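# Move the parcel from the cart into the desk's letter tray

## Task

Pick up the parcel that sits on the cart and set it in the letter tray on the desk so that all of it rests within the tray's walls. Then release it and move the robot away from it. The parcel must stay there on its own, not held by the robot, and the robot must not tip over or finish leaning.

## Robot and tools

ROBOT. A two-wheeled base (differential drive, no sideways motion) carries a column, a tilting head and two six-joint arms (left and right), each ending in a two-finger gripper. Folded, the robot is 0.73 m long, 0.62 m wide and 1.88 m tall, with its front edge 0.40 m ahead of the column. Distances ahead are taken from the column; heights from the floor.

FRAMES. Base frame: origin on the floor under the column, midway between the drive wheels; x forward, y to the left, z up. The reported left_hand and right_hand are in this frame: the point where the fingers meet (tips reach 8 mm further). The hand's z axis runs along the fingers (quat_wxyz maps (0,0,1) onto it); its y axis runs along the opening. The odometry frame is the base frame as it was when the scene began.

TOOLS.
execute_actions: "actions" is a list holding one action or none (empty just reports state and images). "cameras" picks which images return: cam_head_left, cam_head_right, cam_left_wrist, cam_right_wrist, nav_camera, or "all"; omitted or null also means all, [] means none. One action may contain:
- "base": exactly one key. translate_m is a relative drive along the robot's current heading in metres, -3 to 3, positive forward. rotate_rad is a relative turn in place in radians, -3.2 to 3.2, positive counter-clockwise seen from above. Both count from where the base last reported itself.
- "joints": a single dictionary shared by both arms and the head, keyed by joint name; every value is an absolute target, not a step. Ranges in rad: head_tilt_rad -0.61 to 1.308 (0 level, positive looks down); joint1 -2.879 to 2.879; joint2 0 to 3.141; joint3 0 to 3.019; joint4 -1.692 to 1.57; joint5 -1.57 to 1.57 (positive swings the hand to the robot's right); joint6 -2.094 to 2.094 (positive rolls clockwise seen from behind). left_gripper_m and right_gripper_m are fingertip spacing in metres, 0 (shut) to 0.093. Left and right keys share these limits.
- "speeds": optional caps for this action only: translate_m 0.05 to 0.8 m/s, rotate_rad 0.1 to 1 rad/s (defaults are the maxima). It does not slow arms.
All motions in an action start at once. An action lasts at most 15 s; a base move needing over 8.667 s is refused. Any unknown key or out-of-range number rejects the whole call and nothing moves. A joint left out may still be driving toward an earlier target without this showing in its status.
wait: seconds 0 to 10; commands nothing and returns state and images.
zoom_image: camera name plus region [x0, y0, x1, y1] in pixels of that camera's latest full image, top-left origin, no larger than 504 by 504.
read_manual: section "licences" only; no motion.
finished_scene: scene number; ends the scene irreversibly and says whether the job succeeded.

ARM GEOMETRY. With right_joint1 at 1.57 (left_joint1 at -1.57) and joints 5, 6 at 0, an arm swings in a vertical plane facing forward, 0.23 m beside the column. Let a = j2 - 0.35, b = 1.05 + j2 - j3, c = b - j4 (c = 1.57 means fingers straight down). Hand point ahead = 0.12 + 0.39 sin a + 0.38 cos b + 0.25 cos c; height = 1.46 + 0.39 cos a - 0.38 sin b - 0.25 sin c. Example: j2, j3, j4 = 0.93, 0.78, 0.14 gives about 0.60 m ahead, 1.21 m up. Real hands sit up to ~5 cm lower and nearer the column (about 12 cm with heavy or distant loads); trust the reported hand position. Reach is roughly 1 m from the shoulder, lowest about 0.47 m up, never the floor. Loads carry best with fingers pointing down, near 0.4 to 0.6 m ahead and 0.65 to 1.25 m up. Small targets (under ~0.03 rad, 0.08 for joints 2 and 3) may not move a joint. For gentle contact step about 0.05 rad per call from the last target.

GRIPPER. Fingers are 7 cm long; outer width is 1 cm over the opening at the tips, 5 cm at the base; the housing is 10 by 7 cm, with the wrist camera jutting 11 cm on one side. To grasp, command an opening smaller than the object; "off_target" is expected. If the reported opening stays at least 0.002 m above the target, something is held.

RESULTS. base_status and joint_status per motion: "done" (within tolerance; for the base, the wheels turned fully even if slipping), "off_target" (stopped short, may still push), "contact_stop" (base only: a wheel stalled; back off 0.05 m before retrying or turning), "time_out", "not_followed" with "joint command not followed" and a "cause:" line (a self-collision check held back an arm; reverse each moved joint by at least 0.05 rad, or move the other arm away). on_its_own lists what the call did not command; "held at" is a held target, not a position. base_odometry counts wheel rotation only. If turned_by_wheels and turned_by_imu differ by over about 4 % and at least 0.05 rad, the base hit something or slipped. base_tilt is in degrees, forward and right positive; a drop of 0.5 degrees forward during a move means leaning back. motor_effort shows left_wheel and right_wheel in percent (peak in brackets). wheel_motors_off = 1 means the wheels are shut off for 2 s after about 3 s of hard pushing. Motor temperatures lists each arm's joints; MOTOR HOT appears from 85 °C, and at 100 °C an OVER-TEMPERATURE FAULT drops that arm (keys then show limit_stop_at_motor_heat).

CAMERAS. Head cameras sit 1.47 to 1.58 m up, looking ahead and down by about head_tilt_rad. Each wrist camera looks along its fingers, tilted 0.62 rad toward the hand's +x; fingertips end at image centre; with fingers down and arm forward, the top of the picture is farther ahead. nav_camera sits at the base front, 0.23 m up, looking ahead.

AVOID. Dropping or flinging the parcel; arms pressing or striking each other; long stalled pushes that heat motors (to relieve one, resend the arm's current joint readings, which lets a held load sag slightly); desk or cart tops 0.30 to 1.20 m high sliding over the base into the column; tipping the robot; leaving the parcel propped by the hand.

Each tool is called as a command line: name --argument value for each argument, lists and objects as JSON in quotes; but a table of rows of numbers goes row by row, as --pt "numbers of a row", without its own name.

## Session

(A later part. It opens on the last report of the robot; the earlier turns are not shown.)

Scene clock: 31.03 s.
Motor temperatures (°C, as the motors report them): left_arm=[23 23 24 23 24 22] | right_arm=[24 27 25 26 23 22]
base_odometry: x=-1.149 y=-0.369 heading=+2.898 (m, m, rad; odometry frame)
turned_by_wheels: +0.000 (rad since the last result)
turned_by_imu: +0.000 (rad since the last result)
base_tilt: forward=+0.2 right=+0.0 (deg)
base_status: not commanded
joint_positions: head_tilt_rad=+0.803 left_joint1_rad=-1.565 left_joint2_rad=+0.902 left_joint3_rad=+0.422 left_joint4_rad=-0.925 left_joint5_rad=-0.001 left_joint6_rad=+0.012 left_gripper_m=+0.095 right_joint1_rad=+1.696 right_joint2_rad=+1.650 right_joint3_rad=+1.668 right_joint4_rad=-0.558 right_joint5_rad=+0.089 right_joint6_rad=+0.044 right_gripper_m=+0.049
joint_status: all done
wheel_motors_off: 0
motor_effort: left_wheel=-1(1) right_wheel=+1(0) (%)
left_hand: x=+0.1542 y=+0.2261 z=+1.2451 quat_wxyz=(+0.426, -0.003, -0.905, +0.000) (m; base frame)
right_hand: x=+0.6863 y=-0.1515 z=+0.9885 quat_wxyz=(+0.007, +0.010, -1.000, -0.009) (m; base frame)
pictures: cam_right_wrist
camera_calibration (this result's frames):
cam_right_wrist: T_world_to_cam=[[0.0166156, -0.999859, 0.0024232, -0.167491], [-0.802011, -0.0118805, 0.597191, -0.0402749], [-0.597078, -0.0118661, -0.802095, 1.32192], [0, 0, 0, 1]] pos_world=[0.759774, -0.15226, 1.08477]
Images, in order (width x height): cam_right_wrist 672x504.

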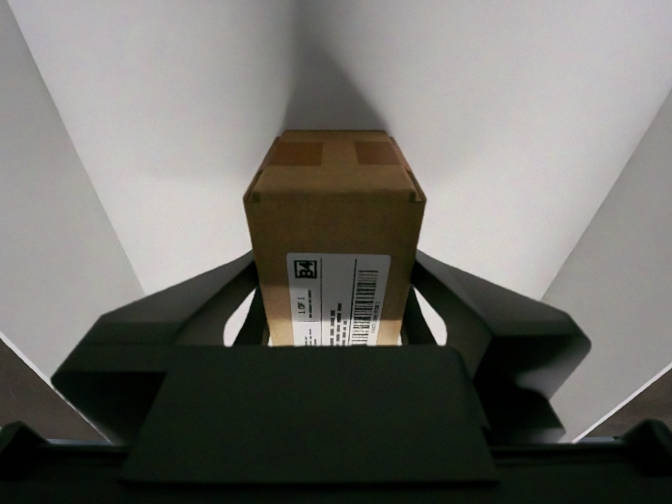

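Shadow meets the corners — it's resting. Release.

execute_actions --actions '[{"joints":{"right_gripper_m":0.085,"right_joint2_rad":1.65,"right_joint3_rad":1.67}}]' --cameras '["cam_right_wrist"]'

execute_actions --actions '[{"joints":{"right_joint2_rad":1.25,"right_joint3_rad":1.3}}]' --cameras '[]'

execute_actions --actions '[{"base":{"translate_m":-0.4}}]' --cameras '["cam_head_left"]'

Scene clock: 31.97 s.
Motor temperatures (°C, as the motors report them): left_arm=[23 23 24 23 24 22] | right_arm=[24 27 25 26 23 22]
base_odometry: x=-1.149 y=-0.369 heading=+2.898 (m, m, rad; odometry frame)
turned_by_wheels: +0.000 (rad since the last result)
turned_by_imu: +0.000 (rad since the last result)
base_tilt: forward=+0.2 right=+0.0 (deg)
base_status: not commanded
joint_positions: head_tilt_rad=+0.803 left_joint1_rad=-1.565 left_joint2_rad=+0.902 left_joint3_rad=+0.422 left_joint4_rad=-0.925 left_joint5_rad=-0.001 left_joint6_rad=+0.012 left_gripper_m=+0.095 right_joint1_rad=+1.696 right_joint2_rad=+1.650 right_joint3_rad=+1.668 right_joint4_rad=-0.558 right_joint5_rad=+0.089 right_joint6_rad=+0.044 right_gripper_m=+0.085
joint_status: all done
wheel_motors_off: 0
motor_effort: left_wheel=+1(1) right_wheel=+1(1) (%)
left_hand: x=+0.1542 y=+0.2261 z=+1.2451 quat_wxyz=(+0.426, -0.003, -0.905, +0.000) (m; base frame)
right_hand: x=+0.6861 y=-0.1515 z=+0.9885 quat_wxyz=(+0.007, +0.010, -1.000, -0.009) (m; base frame)
pictures: cam_right_wrist
camera_calibration (this result's frames):
cam_right_wrist: T_world_to_cam=[[0.0166579, -0.999858, 0.00244079, -0.167539], [-0.801784, -0.0118994, 0.597495, -0.0408644], [-0.597381, -0.01191, -0.801869, 1.32171], [0, 0, 0, 1]] pos_world=[0.759592, -0.15226, 1.08466]
Images, in order (width x height): cam_right_wrist 672x504.

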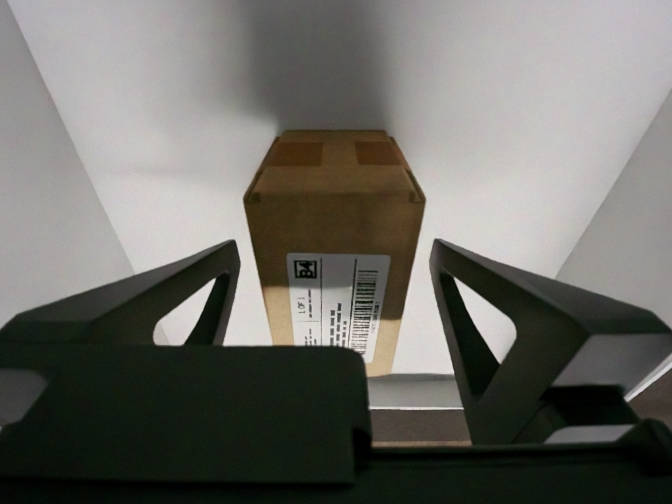

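Scene clock: 33.33 s.
Motor temperatures (°C, as the motors report them): left_arm=[23 23 24 23 24 22] | right_arm=[24 27 25 26 23 22]
base_odometry: x=-1.149 y=-0.369 heading=+2.898 (m, m, rad; odometry frame)
turned_by_wheels: +0.000 (rad since the last result)
turned_by_imu: +0.000 (rad since the last result)
base_tilt: forward=+0.2 right=+0.0 (deg)
base_status: not commanded
joint_positions: head_tilt_rad=+0.803 left_joint1_rad=-1.565 left_joint2_rad=+0.902 left_joint3_rad=+0.422 left_joint4_rad=-0.925 left_joint5_rad=-0.001 left_joint6_rad=+0.012 left_gripper_m=+0.095 right_joint1_rad=+1.696 right_joint2_rad=+1.240 right_joint3_rad=+1.300 right_joint4_rad=-0.558 right_joint5_rad=+0.089 right_joint6_rad=+0.044 right_gripper_m=+0.085
joint_status: all done
wheel_motors_off: 0
motor_effort: left_wheel=-1(1) right_wheel=-1(1) (%)
left_hand: x=+0.1542 y=+0.2261 z=+1.2451 quat_wxyz=(+0.426, -0.003, -0.905, +0.000) (m; base frame)
right_hand: x=+0.6393 y=-0.1706 z=+1.1356 quat_wxyz=(-0.014, +0.008, -1.000, -0.011) (m; base frame)
pictures: none
No camera images: the call's "cameras" was empty. Leave "cameras" out to get every camera's image.

Scene clock: 35.60 s.
Motor temperatures (°C, as the motors report them): left_arm=[23 23 24 23 24 22] | right_arm=[24 27 25 26 23 22]
base_odometry: x=-0.761 y=-0.465 heading=+2.898 (m, m, rad; odometry frame)
turned_by_wheels: +0.000 (rad since the last result)
turned_by_imu: -0.001 (rad since the last result)
base_tilt: forward=+0.3 right=+0.0 (deg)
base_status: done
joint_positions: head_tilt_rad=+0.803 left_joint1_rad=-1.565 left_joint2_rad=+0.902 left_joint3_rad=+0.420 left_joint4_rad=-0.925 left_joint5_rad=-0.001 left_joint6_rad=+0.012 left_gripper_m=+0.095 right_joint1_rad=+1.696 right_joint2_rad=+1.242 right_joint3_rad=+1.296 right_joint4_rad=-0.558 right_joint5_rad=+0.089 right_joint6_rad=+0.044 right_gripper_m=+0.085
joint_status: not commanded
wheel_motors_off: 0
motor_effort: left_wheel=-1(40) right_wheel=-1(38) (%)
left_hand: x=+0.1531 y=+0.2261 z=+1.2454 quat_wxyz=(+0.427, -0.003, -0.904, +0.000) (m; base frame)
right_hand: x=+0.6363 y=-0.1705 z=+1.1337 quat_wxyz=(-0.011, +0.009, -1.000, -0.010) (m; base frame)
pictures: cam_head_left
camera_calibration (this result's frames):
cam_head_left: T_world_to_cam=[[-0.0151167, -0.999803, 0.0128298, 0.0275083], [-0.767821, 0.00338812, -0.640655, 1.03384], [0.640486, -0.0195356, -0.767721, 1.0898], [0, 0, 0, 1]] pos_world=[0.0962197, 0.04529, 1.49865]
Images, in order (width x height): cam_head_left 672x504.

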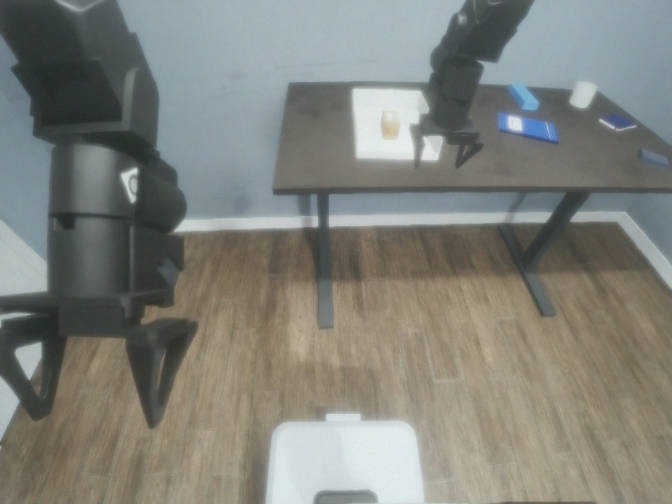

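finished_scene --scene 2

The scene is finished: the task was done.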